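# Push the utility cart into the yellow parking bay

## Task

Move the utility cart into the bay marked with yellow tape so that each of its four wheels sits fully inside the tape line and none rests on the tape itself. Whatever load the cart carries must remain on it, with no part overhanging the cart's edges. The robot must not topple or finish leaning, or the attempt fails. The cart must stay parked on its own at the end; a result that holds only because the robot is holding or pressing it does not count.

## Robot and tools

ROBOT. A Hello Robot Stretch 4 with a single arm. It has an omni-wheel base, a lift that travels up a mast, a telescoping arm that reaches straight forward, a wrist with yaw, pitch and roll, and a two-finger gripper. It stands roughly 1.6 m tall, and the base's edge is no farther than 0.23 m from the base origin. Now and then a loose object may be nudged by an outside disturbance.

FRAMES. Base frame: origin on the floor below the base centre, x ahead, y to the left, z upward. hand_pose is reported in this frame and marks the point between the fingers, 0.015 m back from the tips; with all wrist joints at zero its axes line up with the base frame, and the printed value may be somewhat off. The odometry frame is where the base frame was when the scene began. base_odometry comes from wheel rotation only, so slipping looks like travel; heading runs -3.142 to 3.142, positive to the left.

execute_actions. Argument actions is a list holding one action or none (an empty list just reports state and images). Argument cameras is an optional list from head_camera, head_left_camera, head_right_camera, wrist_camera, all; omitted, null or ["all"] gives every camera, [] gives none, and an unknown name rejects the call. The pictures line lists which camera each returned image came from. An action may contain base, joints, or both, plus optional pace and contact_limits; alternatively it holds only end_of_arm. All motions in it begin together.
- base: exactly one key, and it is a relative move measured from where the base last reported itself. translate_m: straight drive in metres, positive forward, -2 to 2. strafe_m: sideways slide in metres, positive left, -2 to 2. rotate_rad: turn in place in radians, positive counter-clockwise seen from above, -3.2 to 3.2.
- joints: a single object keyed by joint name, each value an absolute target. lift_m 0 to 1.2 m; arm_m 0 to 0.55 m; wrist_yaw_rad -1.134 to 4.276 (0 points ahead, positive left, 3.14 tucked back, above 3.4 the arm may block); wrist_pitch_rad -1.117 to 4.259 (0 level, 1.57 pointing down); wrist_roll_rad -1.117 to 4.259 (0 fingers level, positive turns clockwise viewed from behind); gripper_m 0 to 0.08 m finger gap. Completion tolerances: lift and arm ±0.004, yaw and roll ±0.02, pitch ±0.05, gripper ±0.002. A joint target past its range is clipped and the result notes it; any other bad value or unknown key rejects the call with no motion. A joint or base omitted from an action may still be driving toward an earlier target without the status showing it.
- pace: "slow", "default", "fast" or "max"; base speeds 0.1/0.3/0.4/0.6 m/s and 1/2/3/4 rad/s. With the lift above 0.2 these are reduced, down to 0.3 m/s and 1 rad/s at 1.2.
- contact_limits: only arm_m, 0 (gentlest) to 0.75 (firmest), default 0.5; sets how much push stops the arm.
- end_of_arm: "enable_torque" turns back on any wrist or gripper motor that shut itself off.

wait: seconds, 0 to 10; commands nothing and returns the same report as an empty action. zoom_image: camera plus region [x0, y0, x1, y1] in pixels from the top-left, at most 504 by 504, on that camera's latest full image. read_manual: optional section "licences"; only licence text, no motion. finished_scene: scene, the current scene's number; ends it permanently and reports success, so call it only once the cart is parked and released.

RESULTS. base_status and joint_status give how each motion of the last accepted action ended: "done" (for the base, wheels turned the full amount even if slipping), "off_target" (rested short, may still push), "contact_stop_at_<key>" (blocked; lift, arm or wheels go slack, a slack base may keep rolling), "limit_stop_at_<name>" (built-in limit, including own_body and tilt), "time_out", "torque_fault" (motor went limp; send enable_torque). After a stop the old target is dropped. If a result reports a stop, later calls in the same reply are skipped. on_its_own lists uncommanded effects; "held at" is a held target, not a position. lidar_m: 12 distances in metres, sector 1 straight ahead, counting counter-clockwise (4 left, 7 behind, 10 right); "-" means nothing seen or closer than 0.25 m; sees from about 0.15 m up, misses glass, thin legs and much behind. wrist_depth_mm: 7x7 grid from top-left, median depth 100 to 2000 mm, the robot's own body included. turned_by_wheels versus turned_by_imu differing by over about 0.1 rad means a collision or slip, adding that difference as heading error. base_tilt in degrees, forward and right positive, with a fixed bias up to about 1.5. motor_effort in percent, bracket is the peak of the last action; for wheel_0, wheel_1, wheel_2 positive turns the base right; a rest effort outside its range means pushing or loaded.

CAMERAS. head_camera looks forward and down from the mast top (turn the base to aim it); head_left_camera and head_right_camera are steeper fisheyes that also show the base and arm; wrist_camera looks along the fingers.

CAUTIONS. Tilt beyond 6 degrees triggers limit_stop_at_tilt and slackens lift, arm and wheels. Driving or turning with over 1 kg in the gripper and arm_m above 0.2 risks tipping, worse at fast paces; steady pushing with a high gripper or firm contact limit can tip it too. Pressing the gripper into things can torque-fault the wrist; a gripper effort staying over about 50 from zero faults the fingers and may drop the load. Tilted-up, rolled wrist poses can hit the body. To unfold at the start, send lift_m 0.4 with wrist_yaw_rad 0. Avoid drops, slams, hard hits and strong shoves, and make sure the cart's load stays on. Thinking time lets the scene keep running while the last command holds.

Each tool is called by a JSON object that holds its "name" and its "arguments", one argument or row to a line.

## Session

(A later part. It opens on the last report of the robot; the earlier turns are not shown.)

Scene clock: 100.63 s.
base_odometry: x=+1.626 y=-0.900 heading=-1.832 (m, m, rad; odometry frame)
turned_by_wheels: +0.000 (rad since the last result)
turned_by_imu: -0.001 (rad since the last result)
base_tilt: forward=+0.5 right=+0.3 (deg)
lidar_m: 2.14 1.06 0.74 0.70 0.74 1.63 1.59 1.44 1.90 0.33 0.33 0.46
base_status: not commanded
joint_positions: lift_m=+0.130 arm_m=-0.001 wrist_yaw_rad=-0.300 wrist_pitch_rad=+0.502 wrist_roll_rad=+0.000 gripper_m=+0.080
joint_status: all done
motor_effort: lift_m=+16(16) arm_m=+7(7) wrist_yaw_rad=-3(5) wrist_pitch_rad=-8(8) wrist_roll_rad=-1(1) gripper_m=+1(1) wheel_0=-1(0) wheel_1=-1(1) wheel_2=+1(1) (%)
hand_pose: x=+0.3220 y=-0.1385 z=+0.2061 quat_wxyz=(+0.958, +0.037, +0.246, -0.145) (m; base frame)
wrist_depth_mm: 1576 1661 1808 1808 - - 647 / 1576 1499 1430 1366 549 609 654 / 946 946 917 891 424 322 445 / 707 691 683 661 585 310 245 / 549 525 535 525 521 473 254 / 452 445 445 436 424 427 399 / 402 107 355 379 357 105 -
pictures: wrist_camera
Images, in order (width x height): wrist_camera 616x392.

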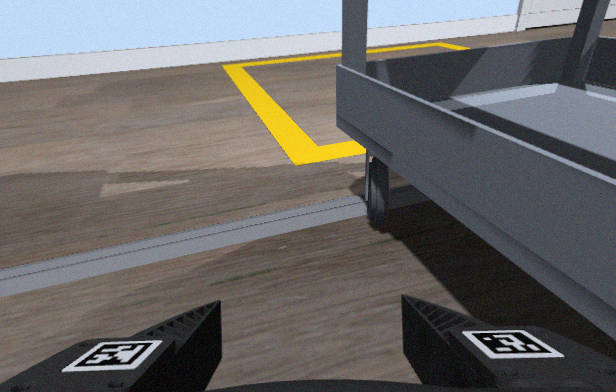

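{"name": "execute_actions", "arguments": {
  "actions": [
    {"base":{"translate_m":-0.35},"joints":{"wrist_yaw_rad":0,"wrist_pitch_rad":0,"gripper_m":0,"lift_m":0.12},"pace":"max"}
  ],
  "cameras": []
}}

{"name": "execute_actions", "arguments": {
  "actions": [
    {"base":{"strafe_m":-0.53},"pace":"max"}
  ]
}}

Scene clock: 108.27 s.
base_odometry: x=+1.717 y=-0.562 heading=-1.832 (m, m, rad; odometry frame)
turned_by_wheels: +0.000 (rad since the last result)
turned_by_imu: -0.001 (rad since the last result)
base_tilt: forward=+0.6 right=+0.3 (deg)
lidar_m: 2.50 1.04 0.76 0.70 1.45 1.25 1.25 1.11 1.42 2.59 0.60 0.52
base_status: done
joint_positions: lift_m=+0.120 arm_m=-0.001 wrist_yaw_rad=+0.000 wrist_pitch_rad=+0.003 wrist_roll_rad=+0.000 gripper_m=+0.000
joint_status: all done
motor_effort: lift_m=+18(16) arm_m=+6(7) wrist_yaw_rad=-1(5) wrist_pitch_rad=-10(16) wrist_roll_rad=-2(1) gripper_m=-2(2) wheel_0=+0(6) wheel_1=+1(6) wheel_2=+0(12) (%)
hand_pose: x=+0.3824 y=-0.0875 z=+0.2976 quat_wxyz=(+1.000, +0.000, +0.002, +0.000) (m; base frame)
wrist_depth_mm: - - - - - 517 347 / 1281 - - - - 521 421 / 1255 - - - - - - / 1255 - - - - - - / 1308 - - - 1756 854 878 / 1205 1229 1160 158 1008 525 585 / 831 798 109 - - 691 359
pictures: none
No camera images: the call's "cameras" was empty. Leave "cameras" out to get every camera's image.

Scene clock: 110.53 s.
base_odometry: x=+1.205 y=-0.425 heading=-1.832 (m, m, rad; odometry frame)
turned_by_wheels: +0.000 (rad since the last result)
turned_by_imu: -0.002 (rad since the last result)
base_tilt: forward=+0.5 right=+0.3 (deg)
lidar_m: 0.38 0.43 1.30 1.25 1.75 1.31 0.96 0.98 1.83 2.06 2.17 0.43
base_status: done
joint_positions: lift_m=+0.120 arm_m=-0.001 wrist_yaw_rad=+0.000 wrist_pitch_rad=+0.003 wrist_roll_rad=+0.000 gripper_m=+0.000
joint_status: not commanded
motor_effort: lift_m=+19(19) arm_m=+6(7) wrist_yaw_rad=-1(1) wrist_pitch_rad=-11(10) wrist_roll_rad=-1(1) gripper_m=-1(2) wheel_0=-2(13) wheel_1=+0(15) wheel_2=+1(1) (%)
hand_pose: x=+0.3824 y=-0.0874 z=+0.2975 quat_wxyz=(+1.000, +0.000, +0.002, +0.000) (m; base frame)
wrist_depth_mm: 239 238 240 240 246 250 - / 329 338 353 364 384 272 - / - 820 723 798 - - - / - - - - - - - / - - 854 878 1756 1397 1756 / 1308 627 668 157 569 373 960 / 421 462 108 - - 276 683
pictures: head_camera, head_left_camera, head_right_camera, wrist_camera
Images, in order (width x height): head_camera 420x560, head_left_camera 420x672, head_right_camera 420x672, wrist_camera 616x392.

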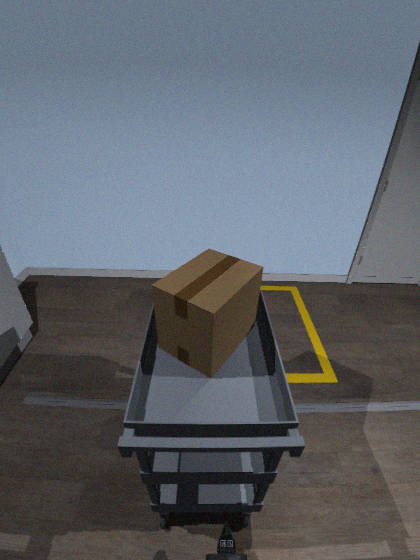

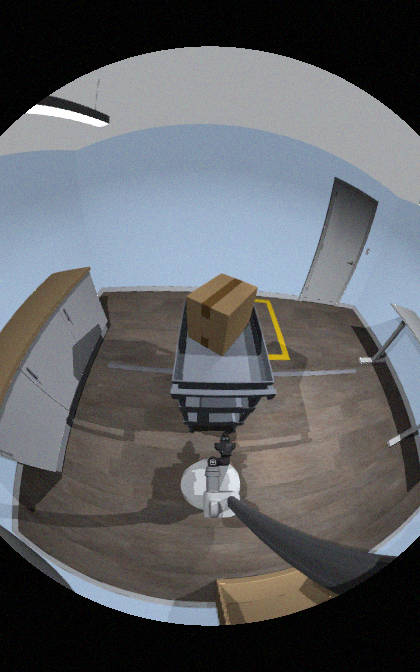

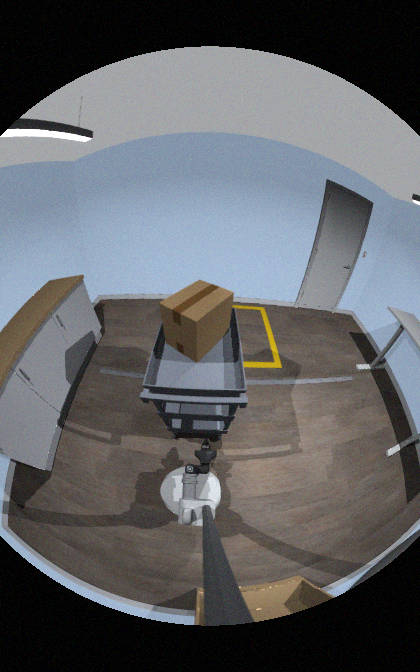

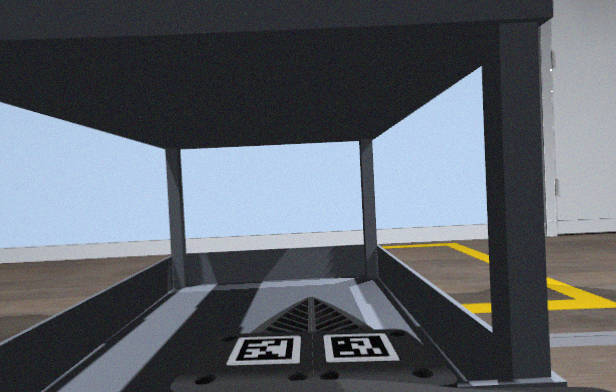

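{"name": "execute_actions", "arguments": {
  "actions": [
    {"base":{"translate_m":0.22},"pace":"fast"}
  ],
  "cameras": []
}}

{"name": "execute_actions", "arguments": {
  "actions": [
    {"base":{"translate_m":0.15},"pace":"slow"}
  ]
}}

Scene clock: 115.73 s.
base_odometry: x=+1.148 y=-0.637 heading=-1.832 (m, m, rad; odometry frame)
turned_by_wheels: +0.000 (rad since the last result)
turned_by_imu: -0.002 (rad since the last result)
base_tilt: forward=+0.5 right=+0.3 (deg)
lidar_m: 0.25 0.25 1.32 1.25 1.31 1.55 1.16 1.25 2.18 2.05 0.28 0.25
base_status: done
joint_positions: lift_m=+0.120 arm_m=-0.001 wrist_yaw_rad=+0.000 wrist_pitch_rad=+0.003 wrist_roll_rad=+0.000 gripper_m=+0.000
joint_status: not commanded
motor_effort: lift_m=+19(19) arm_m=+6(6) wrist_yaw_rad=-1(1) wrist_pitch_rad=-9(10) wrist_roll_rad=-2(0) gripper_m=-1(1) wheel_0=+0(6) wheel_1=-2(2) wheel_2=+2(11) (%)
hand_pose: x=+0.3824 y=-0.0874 z=+0.2975 quat_wxyz=(+1.000, +0.000, +0.002, +0.000) (m; base frame)
wrist_depth_mm: 223 228 232 239 246 254 - / 329 340 353 368 384 - - / - 597 - - - - - / - - - - - - - / - - - - 1921 1808 1808 / 1255 603 634 157 574 1060 1060 / 415 462 108 - - 347 723
pictures: none
No camera images: the call's "cameras" was empty. Leave "cameras" out to get every camera's image.

Scene clock: 118.53 s.
base_odometry: x=+1.109 y=-0.782 heading=-1.832 (m, m, rad; odometry frame)
turned_by_wheels: +0.000 (rad since the last result)
turned_by_imu: +0.002 (rad since the last result)
base_tilt: forward=+0.6 right=+0.3 (deg)
lidar_m: 0.25 0.25 1.32 1.25 1.31 1.68 1.32 1.42 2.15 2.08 0.34 0.25
base_status: done
joint_positions: lift_m=+0.120 arm_m=-0.001 wrist_yaw_rad=+0.000 wrist_pitch_rad=+0.003 wrist_roll_rad=+0.000 gripper_m=+0.000
joint_status: not commanded
motor_effort: lift_m=+19(19) arm_m=+6(6) wrist_yaw_rad=-2(1) wrist_pitch_rad=-10(11) wrist_roll_rad=-2(2) gripper_m=-1(1) wheel_0=+1(18) wheel_1=+1(13) wheel_2=-2(25) (%)
hand_pose: x=+0.3824 y=-0.0874 z=+0.2976 quat_wxyz=(+1.000, +0.000, +0.002, +0.000) (m; base frame)
wrist_depth_mm: 223 228 234 237 245 255 279 / 329 340 351 364 384 449 1921 / 1921 1921 1921 1921 691 1983 1921 / 1863 - 1921 1921 1921 1983 1983 / 1921 1921 1921 1983 1921 1921 1756 / 1281 580 676 157 627 521 1025 / 382 462 108 - - 397 324
pictures: head_camera, head_left_camera, head_right_camera, wrist_camera
Images, in order (width x height): head_camera 420x560, head_left_camera 420x672, head_right_camera 420x672, wrist_camera 616x392.

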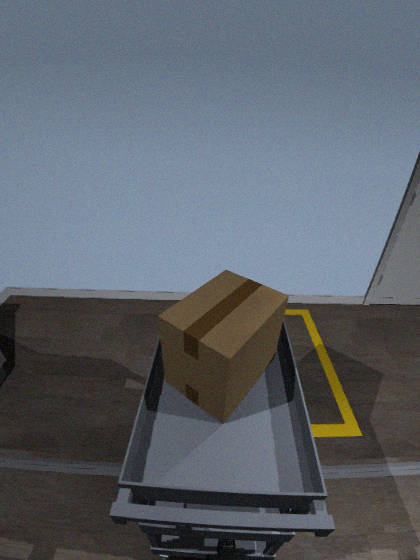

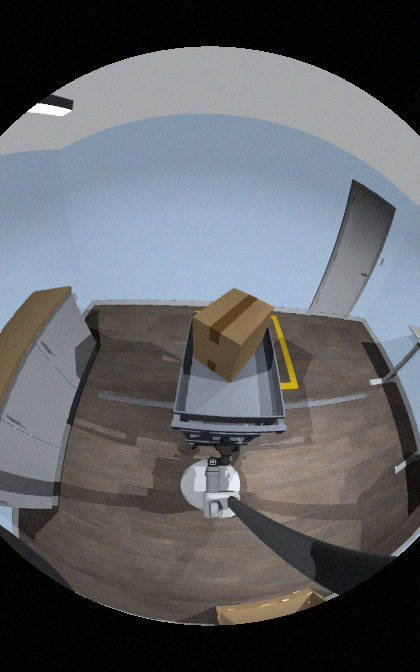

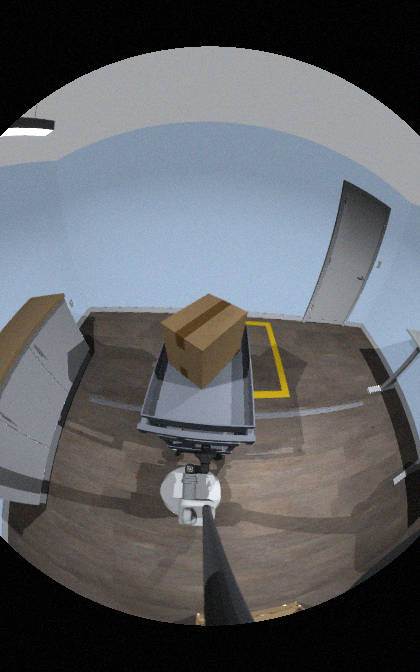

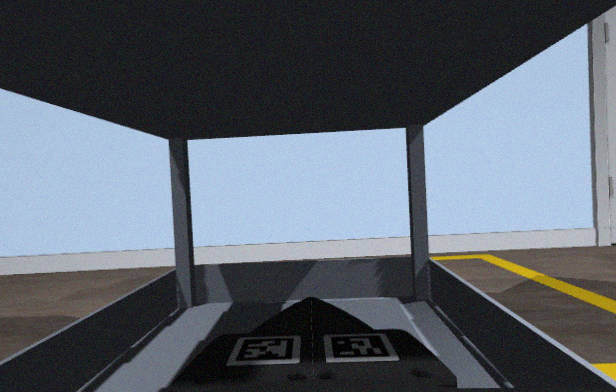

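{"name": "execute_actions", "arguments": {
  "actions": [
    {"base":{"rotate_rad":-0.15},"joints":{"wrist_yaw_rad":0.2}}
  ],
  "cameras": []
}}

{"name": "execute_actions", "arguments": {
  "actions": [
    {"base":{"translate_m":0.3},"pace":"slow"}
  ],
  "cameras": ["head_camera","head_left_camera","wrist_camera"]
}}

Scene clock: 122.20 s.
base_odometry: x=+1.109 y=-0.782 heading=-1.982 (m, m, rad; odometry frame)
turned_by_wheels: -0.150 (rad since the last result)
turned_by_imu: -0.149 (rad since the last result)
base_tilt: forward=+0.5 right=+0.2 (deg)
lidar_m: 0.25 0.26 1.38 1.24 1.26 1.79 1.34 1.34 2.08 2.07 2.12 0.26
base_status: done
joint_positions: lift_m=+0.120 arm_m=-0.001 wrist_yaw_rad=+0.200 wrist_pitch_rad=+0.003 wrist_roll_rad=+0.000 gripper_m=+0.000
joint_status: all done
motor_effort: lift_m=+19(19) arm_m=+6(6) wrist_yaw_rad=+0(3) wrist_pitch_rad=-9(10) wrist_roll_rad=-2(2) gripper_m=-2(2) wheel_0=+1(5) wheel_1=+1(5) wheel_2=+0(6) (%)
hand_pose: x=+0.3956 y=-0.0435 z=+0.2976 quat_wxyz=(+0.995, +0.000, +0.002, +0.100) (m; base frame)
wrist_depth_mm: 223 227 234 239 248 253 1863 / 329 340 349 366 384 449 1863 / 1921 - 699 1863 1921 1921 1921 / 1983 - 1983 1921 1983 1983 1863 / 1983 1983 1921 1921 691 1808 1756 / 1308 574 683 157 634 530 1025 / 384 462 108 - - 399 324
pictures: none
No camera images: the call's "cameras" was empty. Leave "cameras" out to get every camera's image.

Scene clock: 126.47 s.
base_odometry: x=+0.989 y=-1.057 heading=-1.982 (m, m, rad; odometry frame)
turned_by_wheels: +0.000 (rad since the last result)
turned_by_imu: -0.002 (rad since the last result)
base_tilt: forward=+0.6 right=+0.2 (deg)
lidar_m: 0.25 0.25 0.25 1.30 1.30 2.11 1.61 1.65 2.46 2.04 0.25 0.25
base_status: done
joint_positions: lift_m=+0.120 arm_m=-0.001 wrist_yaw_rad=+0.200 wrist_pitch_rad=+0.003 wrist_roll_rad=+0.000 gripper_m=+0.000
joint_status: not commanded
motor_effort: lift_m=+19(19) arm_m=+6(6) wrist_yaw_rad=-1(0) wrist_pitch_rad=-10(10) wrist_roll_rad=-2(1) gripper_m=-1(1) wheel_0=+4(10) wheel_1=+2(7) wheel_2=-3(14) (%)
hand_pose: x=+0.3956 y=-0.0434 z=+0.2976 quat_wxyz=(+0.995, +0.000, +0.002, +0.100) (m; base frame)
wrist_depth_mm: 223 228 232 239 245 253 1499 / 330 340 349 366 382 404 1576 / 1708 1661 1661 1618 1576 1537 1537 / 1708 1661 1661 1618 1576 1618 1576 / 1661 1661 1708 1661 1576 1499 1576 / 1281 559 609 157 569 525 1008 / 379 452 108 - - 397 329
pictures: head_camera, head_left_camera, wrist_camera
Images, in order (width x height): head_camera 420x560, head_left_camera 420x672, wrist_camera 616x392.

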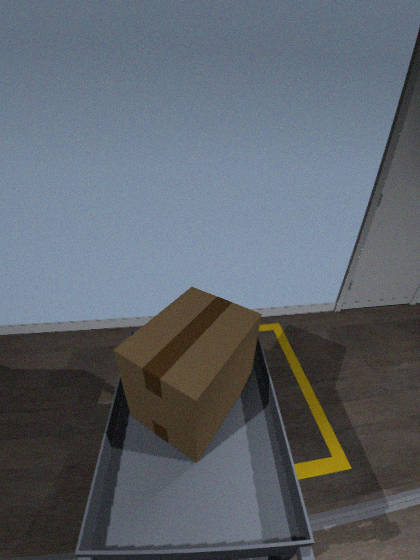

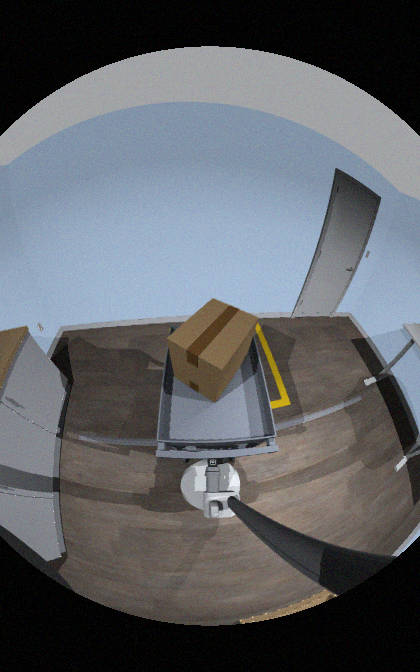

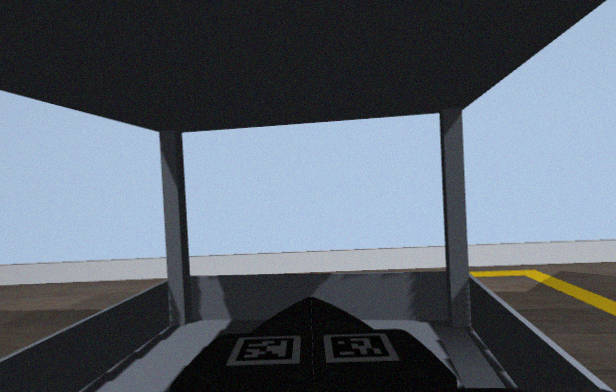

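{"name": "execute_actions", "arguments": {
  "actions": [
    {"base":{"translate_m":0.22},"pace":"slow"}
  ],
  "cameras": ["head_camera","head_left_camera","wrist_camera"]
}}

Scene clock: 132.63 s.
base_odometry: x=+0.901 y=-1.258 heading=-1.982 (m, m, rad; odometry frame)
turned_by_wheels: +0.000 (rad since the last result)
turned_by_imu: +0.002 (rad since the last result)
base_tilt: forward=-1.5 right=+1.4 (deg)
lidar_m: 0.25 0.25 0.29 1.35 1.35 1.70 1.83 1.84 2.19 1.99 2.02 0.25
base_status: done
joint_positions: lift_m=+0.120 arm_m=-0.001 wrist_yaw_rad=+0.200 wrist_pitch_rad=+0.003 wrist_roll_rad=+0.000 gripper_m=+0.000
joint_status: not commanded
motor_effort: lift_m=+19(19) arm_m=+6(6) wrist_yaw_rad=-1(1) wrist_pitch_rad=-9(10) wrist_roll_rad=-2(1) gripper_m=-1(1) wheel_0=+1(11) wheel_1=+2(15) wheel_2=-1(26) (%)
hand_pose: x=+0.3956 y=-0.0434 z=+0.2976 quat_wxyz=(+0.995, +0.000, +0.002, +0.100) (m; base frame)
wrist_depth_mm: 182 186 190 198 204 212 234 / 255 266 274 289 304 320 1336 / 1464 466 500 544 580 1366 1366 / 1397 1499 1430 1430 1366 1366 1366 / 1499 1464 1430 1366 1366 1397 1366 / 1464 1464 647 157 603 1060 1160 / 931 480 109 - - 418 788
pictures: head_camera, head_left_camera, wrist_camera
Images, in order (width x height): head_camera 420x560, head_left_camera 420x672, wrist_camera 616x392.

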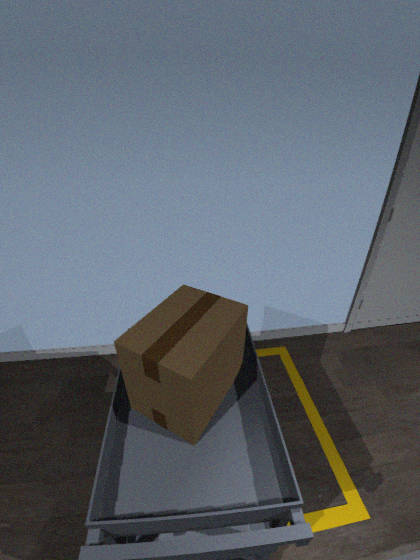

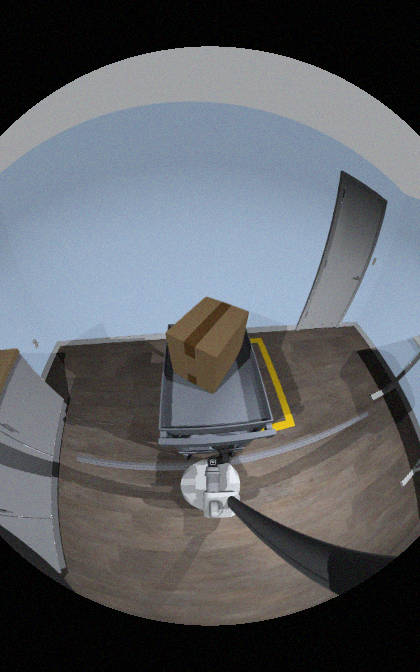

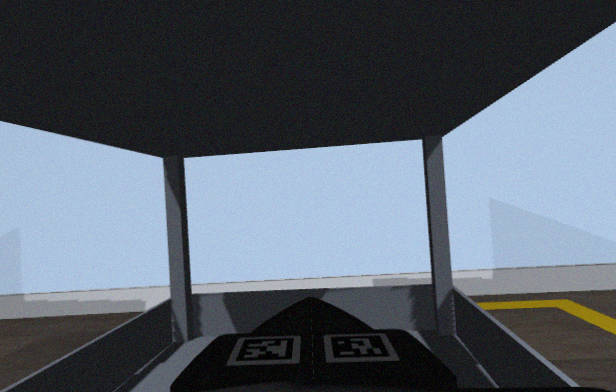

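{"name": "execute_actions", "arguments": {
  "actions": [
    {"base":{"strafe_m":0.05}}
  ],
  "cameras": []
}}

{"name": "execute_actions", "arguments": {
  "actions": [
    {"base":{"translate_m":0.39},"pace":"slow"}
  ]
}}

Scene clock: 137.20 s.
base_odometry: x=+0.947 y=-1.278 heading=-1.982 (m, m, rad; odometry frame)
turned_by_wheels: +0.000 (rad since the last result)
turned_by_imu: -0.001 (rad since the last result)
base_tilt: forward=-1.5 right=+1.5 (deg)
lidar_m: 0.25 0.25 1.42 1.28 1.31 1.64 1.81 1.86 2.20 2.04 0.33 0.25
base_status: done
joint_positions: lift_m=+0.120 arm_m=-0.001 wrist_yaw_rad=+0.200 wrist_pitch_rad=+0.003 wrist_roll_rad=+0.000 gripper_m=+0.000
joint_status: not commanded
motor_effort: lift_m=+19(19) arm_m=+6(6) wrist_yaw_rad=-2(0) wrist_pitch_rad=-10(9) wrist_roll_rad=-1(2) gripper_m=-1(1) wheel_0=+2(7) wheel_1=-1(7) wheel_2=+1(1) (%)
hand_pose: x=+0.3956 y=-0.0434 z=+0.2976 quat_wxyz=(+0.995, +0.000, +0.002, +0.100) (m; base frame)
wrist_depth_mm: 181 186 191 197 204 212 220 / 256 266 277 289 304 320 1366 / 1464 1430 504 549 609 1336 1366 / 1464 1430 1464 1397 1366 1366 1366 / 1464 1397 1397 1397 1397 1336 1336 / 1397 1430 634 157 603 574 1160 / 991 449 108 - - 473 387
pictures: none
No camera images: the call's "cameras" was empty. Leave "cameras" out to get every camera's image.

Scene clock: 140.90 s.
base_odometry: x=+0.909 y=-1.391 heading=-2.236 (m, m, rad; odometry frame)
turned_by_wheels: -0.254 (rad since the last result)
turned_by_imu: -0.273 (rad since the last result)
base_tilt: forward=+0.5 right=+0.4 (deg)
lidar_m: 0.25 0.25 0.25 1.32 1.28 1.39 2.31 1.97 2.14 2.09 2.04 0.26
base_status: translate_m contact_stop (by the wheels' count: +0.118 of +0.390)
joint_positions: lift_m=+0.120 arm_m=-0.001 wrist_yaw_rad=+0.200 wrist_pitch_rad=+0.003 wrist_roll_rad=+0.000 gripper_m=+0.000
joint_status: not commanded
on_its_own: the wheels are slack since a contact_stop
motor_effort: lift_m=+19(20) arm_m=+6(6) wrist_yaw_rad=-2(5) wrist_pitch_rad=-9(13) wrist_roll_rad=-2(0) gripper_m=-1(2) wheel_0=+0(9) wheel_1=+0(10) wheel_2=+0(34) (%)
hand_pose: x=+0.3956 y=-0.0434 z=+0.2976 quat_wxyz=(+0.995, +0.000, +0.002, +0.100) (m; base frame)
wrist_depth_mm: 223 228 232 239 246 293 1537 / 327 340 353 366 1397 1464 1537 / 574 1229 1255 1336 1430 1499 1576 / 1138 1229 1281 1308 1430 1499 1537 / 1138 1205 1281 1308 1397 1464 1537 / 591 621 640 157 512 1060 1025 / 477 466 108 - - 691 723
pictures: head_camera, head_left_camera, head_right_camera, wrist_camera
Images, in order (width x height): head_camera 420x560, head_left_camera 420x672, head_right_camera 420x672, wrist_camera 616x392.

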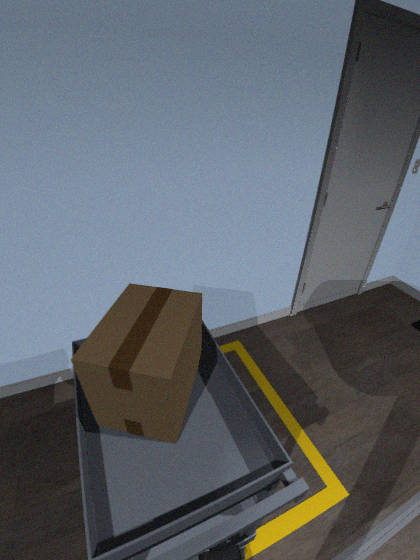

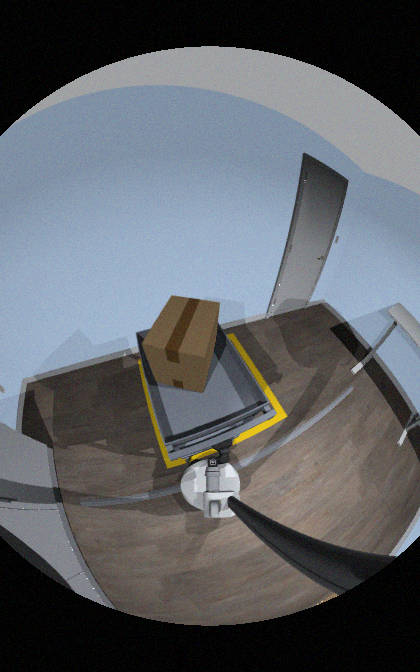

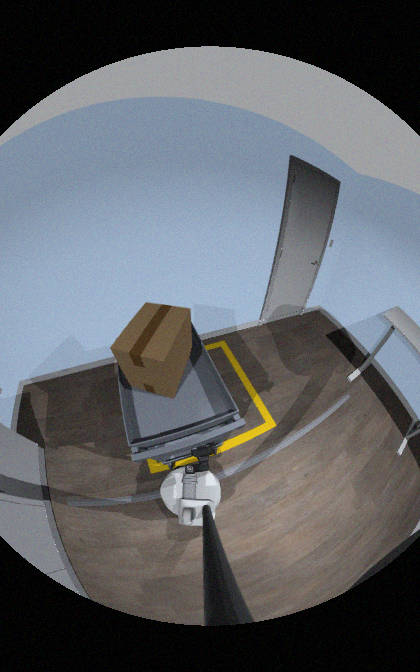

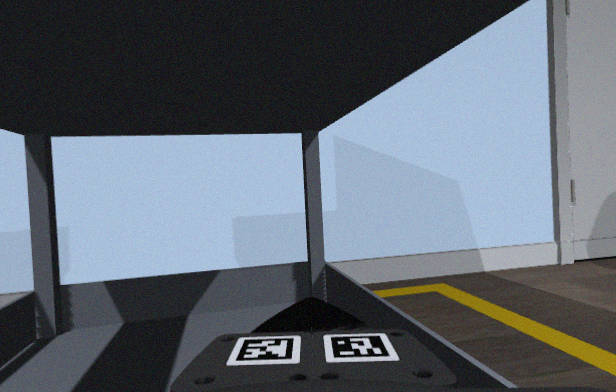

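{"name": "execute_actions", "arguments": {
  "actions": [
    {"base":{"translate_m":-0.3}}
  ],
  "cameras": []
}}

{"name": "execute_actions", "arguments": {
  "actions": [
    {"base":{"rotate_rad":0.22},"joints":{"lift_m":0.33,"wrist_yaw_rad":0,"gripper_m":0.07}}
  ]
}}

Scene clock: 145.97 s.
base_odometry: x=+1.094 y=-1.154 heading=-2.236 (m, m, rad; odometry frame)
turned_by_wheels: +0.000 (rad since the last result)
turned_by_imu: -0.029 (rad since the last result)
base_tilt: forward=+0.6 right=+0.3 (deg)
lidar_m: 0.46 0.44 1.87 1.19 1.15 1.24 2.07 1.74 1.84 2.24 2.18 0.58
base_status: done
joint_positions: lift_m=+0.120 arm_m=-0.001 wrist_yaw_rad=+0.200 wrist_pitch_rad=+0.003 wrist_roll_rad=+0.000 gripper_m=+0.000
joint_status: not commanded
motor_effort: lift_m=+19(21) arm_m=+6(6) wrist_yaw_rad=-2(2) wrist_pitch_rad=-9(15) wrist_roll_rad=-2(1) gripper_m=-2(1) wheel_0=-1(9) wheel_1=+0(24) wheel_2=+0(32) (%)
hand_pose: x=+0.3957 y=-0.0434 z=+0.2976 quat_wxyz=(+0.995, +0.000, +0.001, +0.100) (m; base frame)
wrist_depth_mm: 277 290 306 324 345 368 1921 / 294 338 353 366 384 382 - / 1366 683 732 798 1708 1808 1921 / 1336 1464 1499 1576 1708 1808 1921 / 298 1430 917 976 1708 1430 1808 / 294 634 676 157 574 384 1025 / 279 466 108 - - 373 723
pictures: none
No camera images: the call's "cameras" was empty. Leave "cameras" out to get every camera's image.

Scene clock: 147.93 s.
base_odometry: x=+1.094 y=-1.154 heading=-2.016 (m, m, rad; odometry frame)
turned_by_wheels: +0.220 (rad since the last result)
turned_by_imu: +0.217 (rad since the last result)
base_tilt: forward=+0.5 right=+0.2 (deg)
lidar_m: 0.43 1.74 1.30 1.15 1.16 1.38 2.03 1.74 2.44 2.18 2.16 0.50
base_status: done
joint_positions: lift_m=+0.330 arm_m=-0.001 wrist_yaw_rad=+0.000 wrist_pitch_rad=+0.003 wrist_roll_rad=+0.000 gripper_m=+0.070
joint_status: all done
motor_effort: lift_m=+22(20) arm_m=+5(5) wrist_yaw_rad=-3(6) wrist_pitch_rad=-10(9) wrist_roll_rad=-2(1) gripper_m=+1(3) wheel_0=+0(5) wheel_1=+1(5) wheel_2=+1(7) (%)
hand_pose: x=+0.3826 y=-0.0873 z=+0.5073 quat_wxyz=(+1.000, +0.000, +0.001, +0.000) (m; base frame)
wrist_depth_mm: 285 488 496 508 517 1756 1863 / 276 1430 750 788 1708 1808 1863 / 1336 1464 1537 1618 1661 1708 1921 / 1336 1430 1464 960 831 488 382 / 270 279 293 307 329 345 368 / 272 279 290 314 322 351 1430 / 1281 107 144 917 466 103 1255
pictures: head_camera, head_left_camera, head_right_camera, wrist_camera
Images, in order (width x height): head_camera 420x560, head_left_camera 420x672, head_right_camera 420x672, wrist_camera 616x392.

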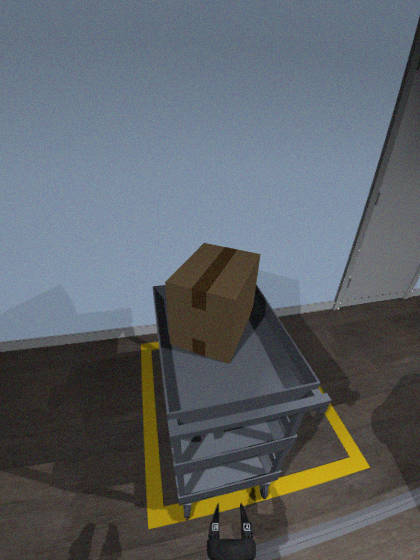

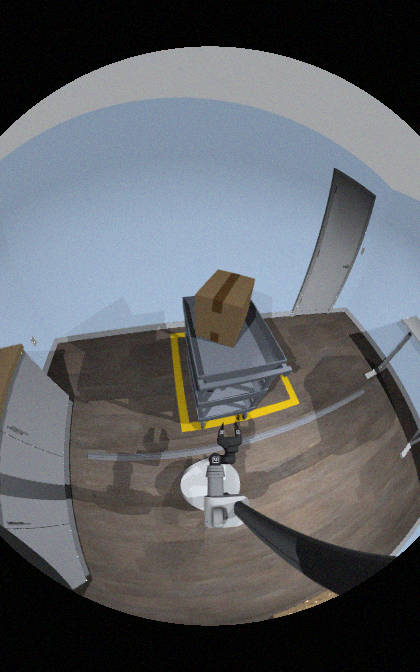

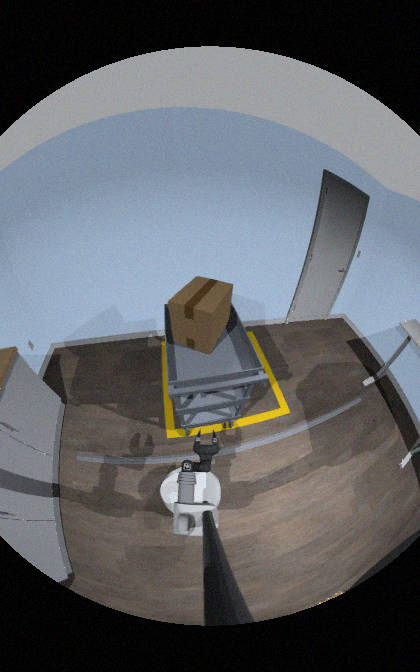

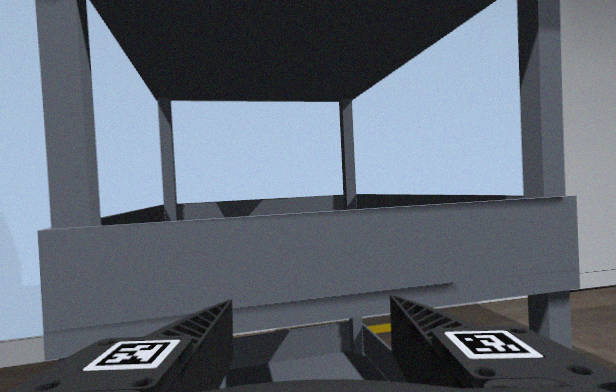

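Good alignment; contact at arm ≈0.13.

{"name": "execute_actions", "arguments": {
  "actions": [
    {"joints":{"arm_m":0.32},"pace":"slow"}
  ],
  "cameras": ["head_camera"]
}}

{"name": "execute_actions", "arguments": {
  "actions": [
    {"joints":{"arm_m":0.1,"lift_m":0.12,"wrist_pitch_rad":0.3},"pace":"fast"}
  ]
}}

Scene clock: 158.20 s.
base_odometry: x=+1.094 y=-1.154 heading=-2.016 (m, m, rad; odometry frame)
turned_by_wheels: -0.001 (rad since the last result)
turned_by_imu: -0.003 (rad since the last result)
base_tilt: forward=+0.6 right=+0.3 (deg)
lidar_m: 0.61 1.73 1.33 1.15 1.15 1.40 2.00 1.73 2.46 2.18 2.17 0.73
base_status: not commanded
joint_positions: lift_m=+0.330 arm_m=+0.318 wrist_yaw_rad=-0.004 wrist_pitch_rad=+0.002 wrist_roll_rad=+0.000 gripper_m=+0.070
joint_status: all done
motor_effort: lift_m=+21(22) arm_m=+9(18) wrist_yaw_rad=+11(14) wrist_pitch_rad=-6(10) wrist_roll_rad=-3(2) gripper_m=+0(1) wheel_0=-1(3) wheel_1=+0(3) wheel_2=-4(10) (%)
hand_pose: x=+0.7016 y=-0.0884 z=+0.5077 quat_wxyz=(+1.000, +0.000, +0.001, -0.002) (m; base frame)
wrist_depth_mm: 1078 488 496 512 530 1397 1464 / 1098 732 750 778 1366 1366 1499 / 1098 1138 1205 1255 1366 1464 1537 / 1098 1118 1182 831 732 1397 1499 / 150 160 169 180 195 213 230 / 147 156 166 180 192 211 230 / 146 107 143 181 175 103 -
pictures: head_camera
Images, in order (width x height): head_camera 420x560.

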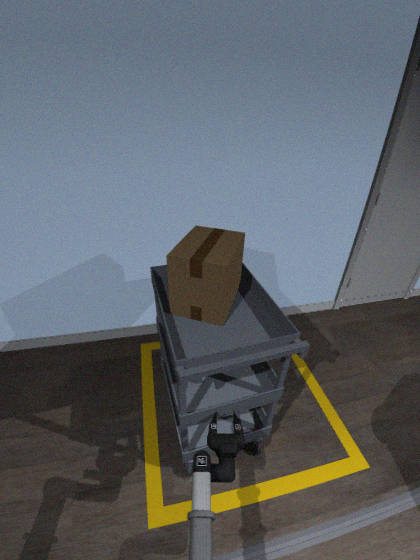

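Scene clock: 159.77 s.
base_odometry: x=+1.094 y=-1.154 heading=-2.016 (m, m, rad; odometry frame)
turned_by_wheels: +0.000 (rad since the last result)
turned_by_imu: +0.000 (rad since the last result)
base_tilt: forward=+0.4 right=+0.4 (deg)
lidar_m: 0.61 1.74 1.34 1.15 1.15 1.37 2.03 1.73 2.47 2.17 2.20 0.72
base_status: not commanded
joint_positions: lift_m=+0.120 arm_m=+0.101 wrist_yaw_rad=+0.000 wrist_pitch_rad=+0.303 wrist_roll_rad=+0.000 gripper_m=+0.070
joint_status: all done
motor_effort: lift_m=+17(20) arm_m=-7(7) wrist_yaw_rad=-1(13) wrist_pitch_rad=-10(12) wrist_roll_rad=-1(1) gripper_m=+0(0) wheel_0=-1(1) wheel_1=+0(1) wheel_2=+1(4) (%)
hand_pose: x=+0.4752 y=-0.0875 z=+0.2349 quat_wxyz=(+0.989, +0.000, +0.151, +0.000) (m; base frame)
wrist_depth_mm: 1160 809 1281 1336 1464 1464 1618 / 1205 854 1336 1397 1499 1537 1708 / 1255 715 960 976 759 580 1618 / 1160 375 389 413 439 484 946 / 788 373 394 430 647 627 691 / 597 535 544 559 530 517 535 / 500 107 144 466 296 103 -
pictures: head_camera, head_left_camera, head_right_camera, wrist_camera
Images, in order (width x height): head_camera 420x560, head_left_camera 420x672, head_right_camera 420x672, wrist_camera 616x392.

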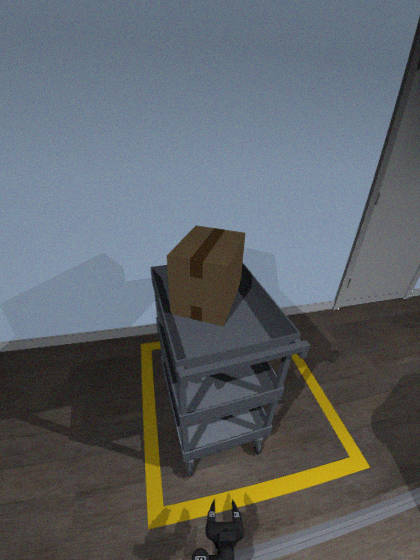

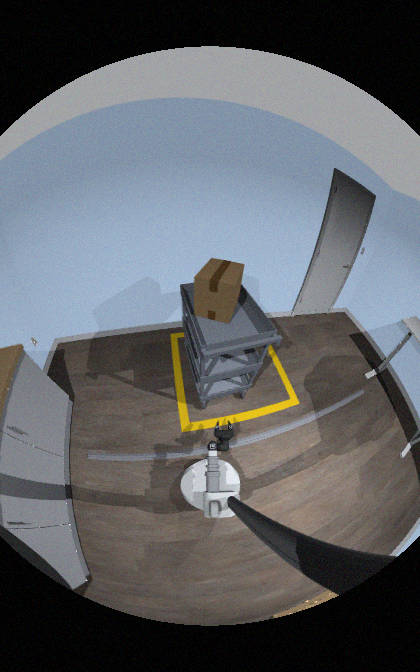

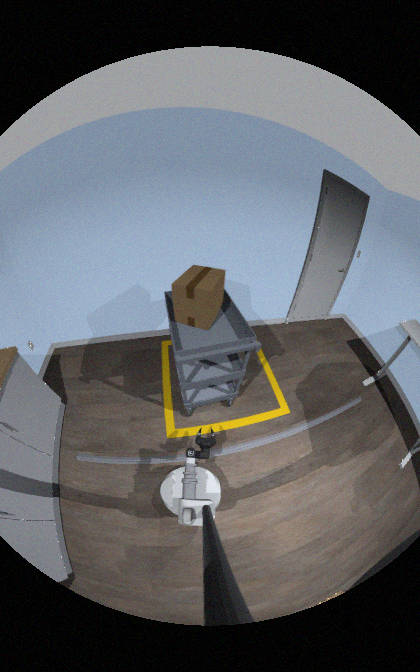

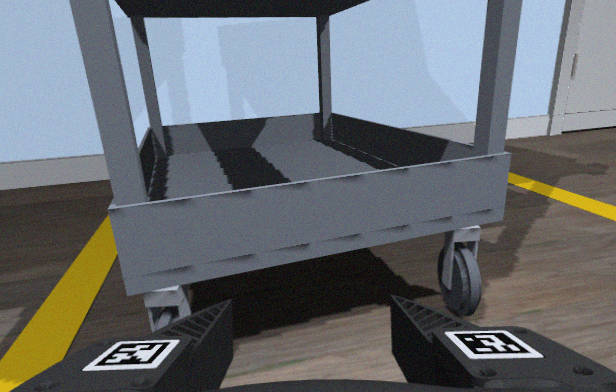

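{"name": "zoom_image", "arguments": {
  "camera": "head_camera",
  "region": [120,210,330,490]
}}

Region (120, 210, 330, 490) of head_camera's 420x560 image, scaled by 1.800, with more detail than that image has; it fills the left 378 columns of this view, and the rest is white.

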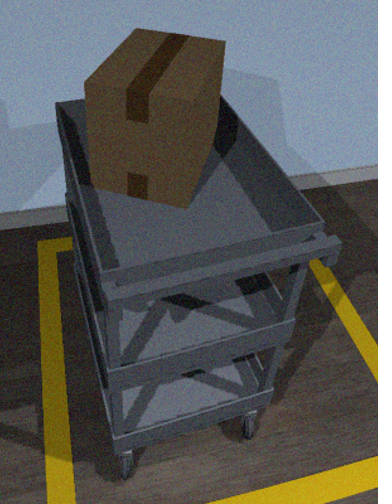

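{"name": "finished_scene", "arguments": {
  "scene": 1
}}

The scene is finished: the task was done.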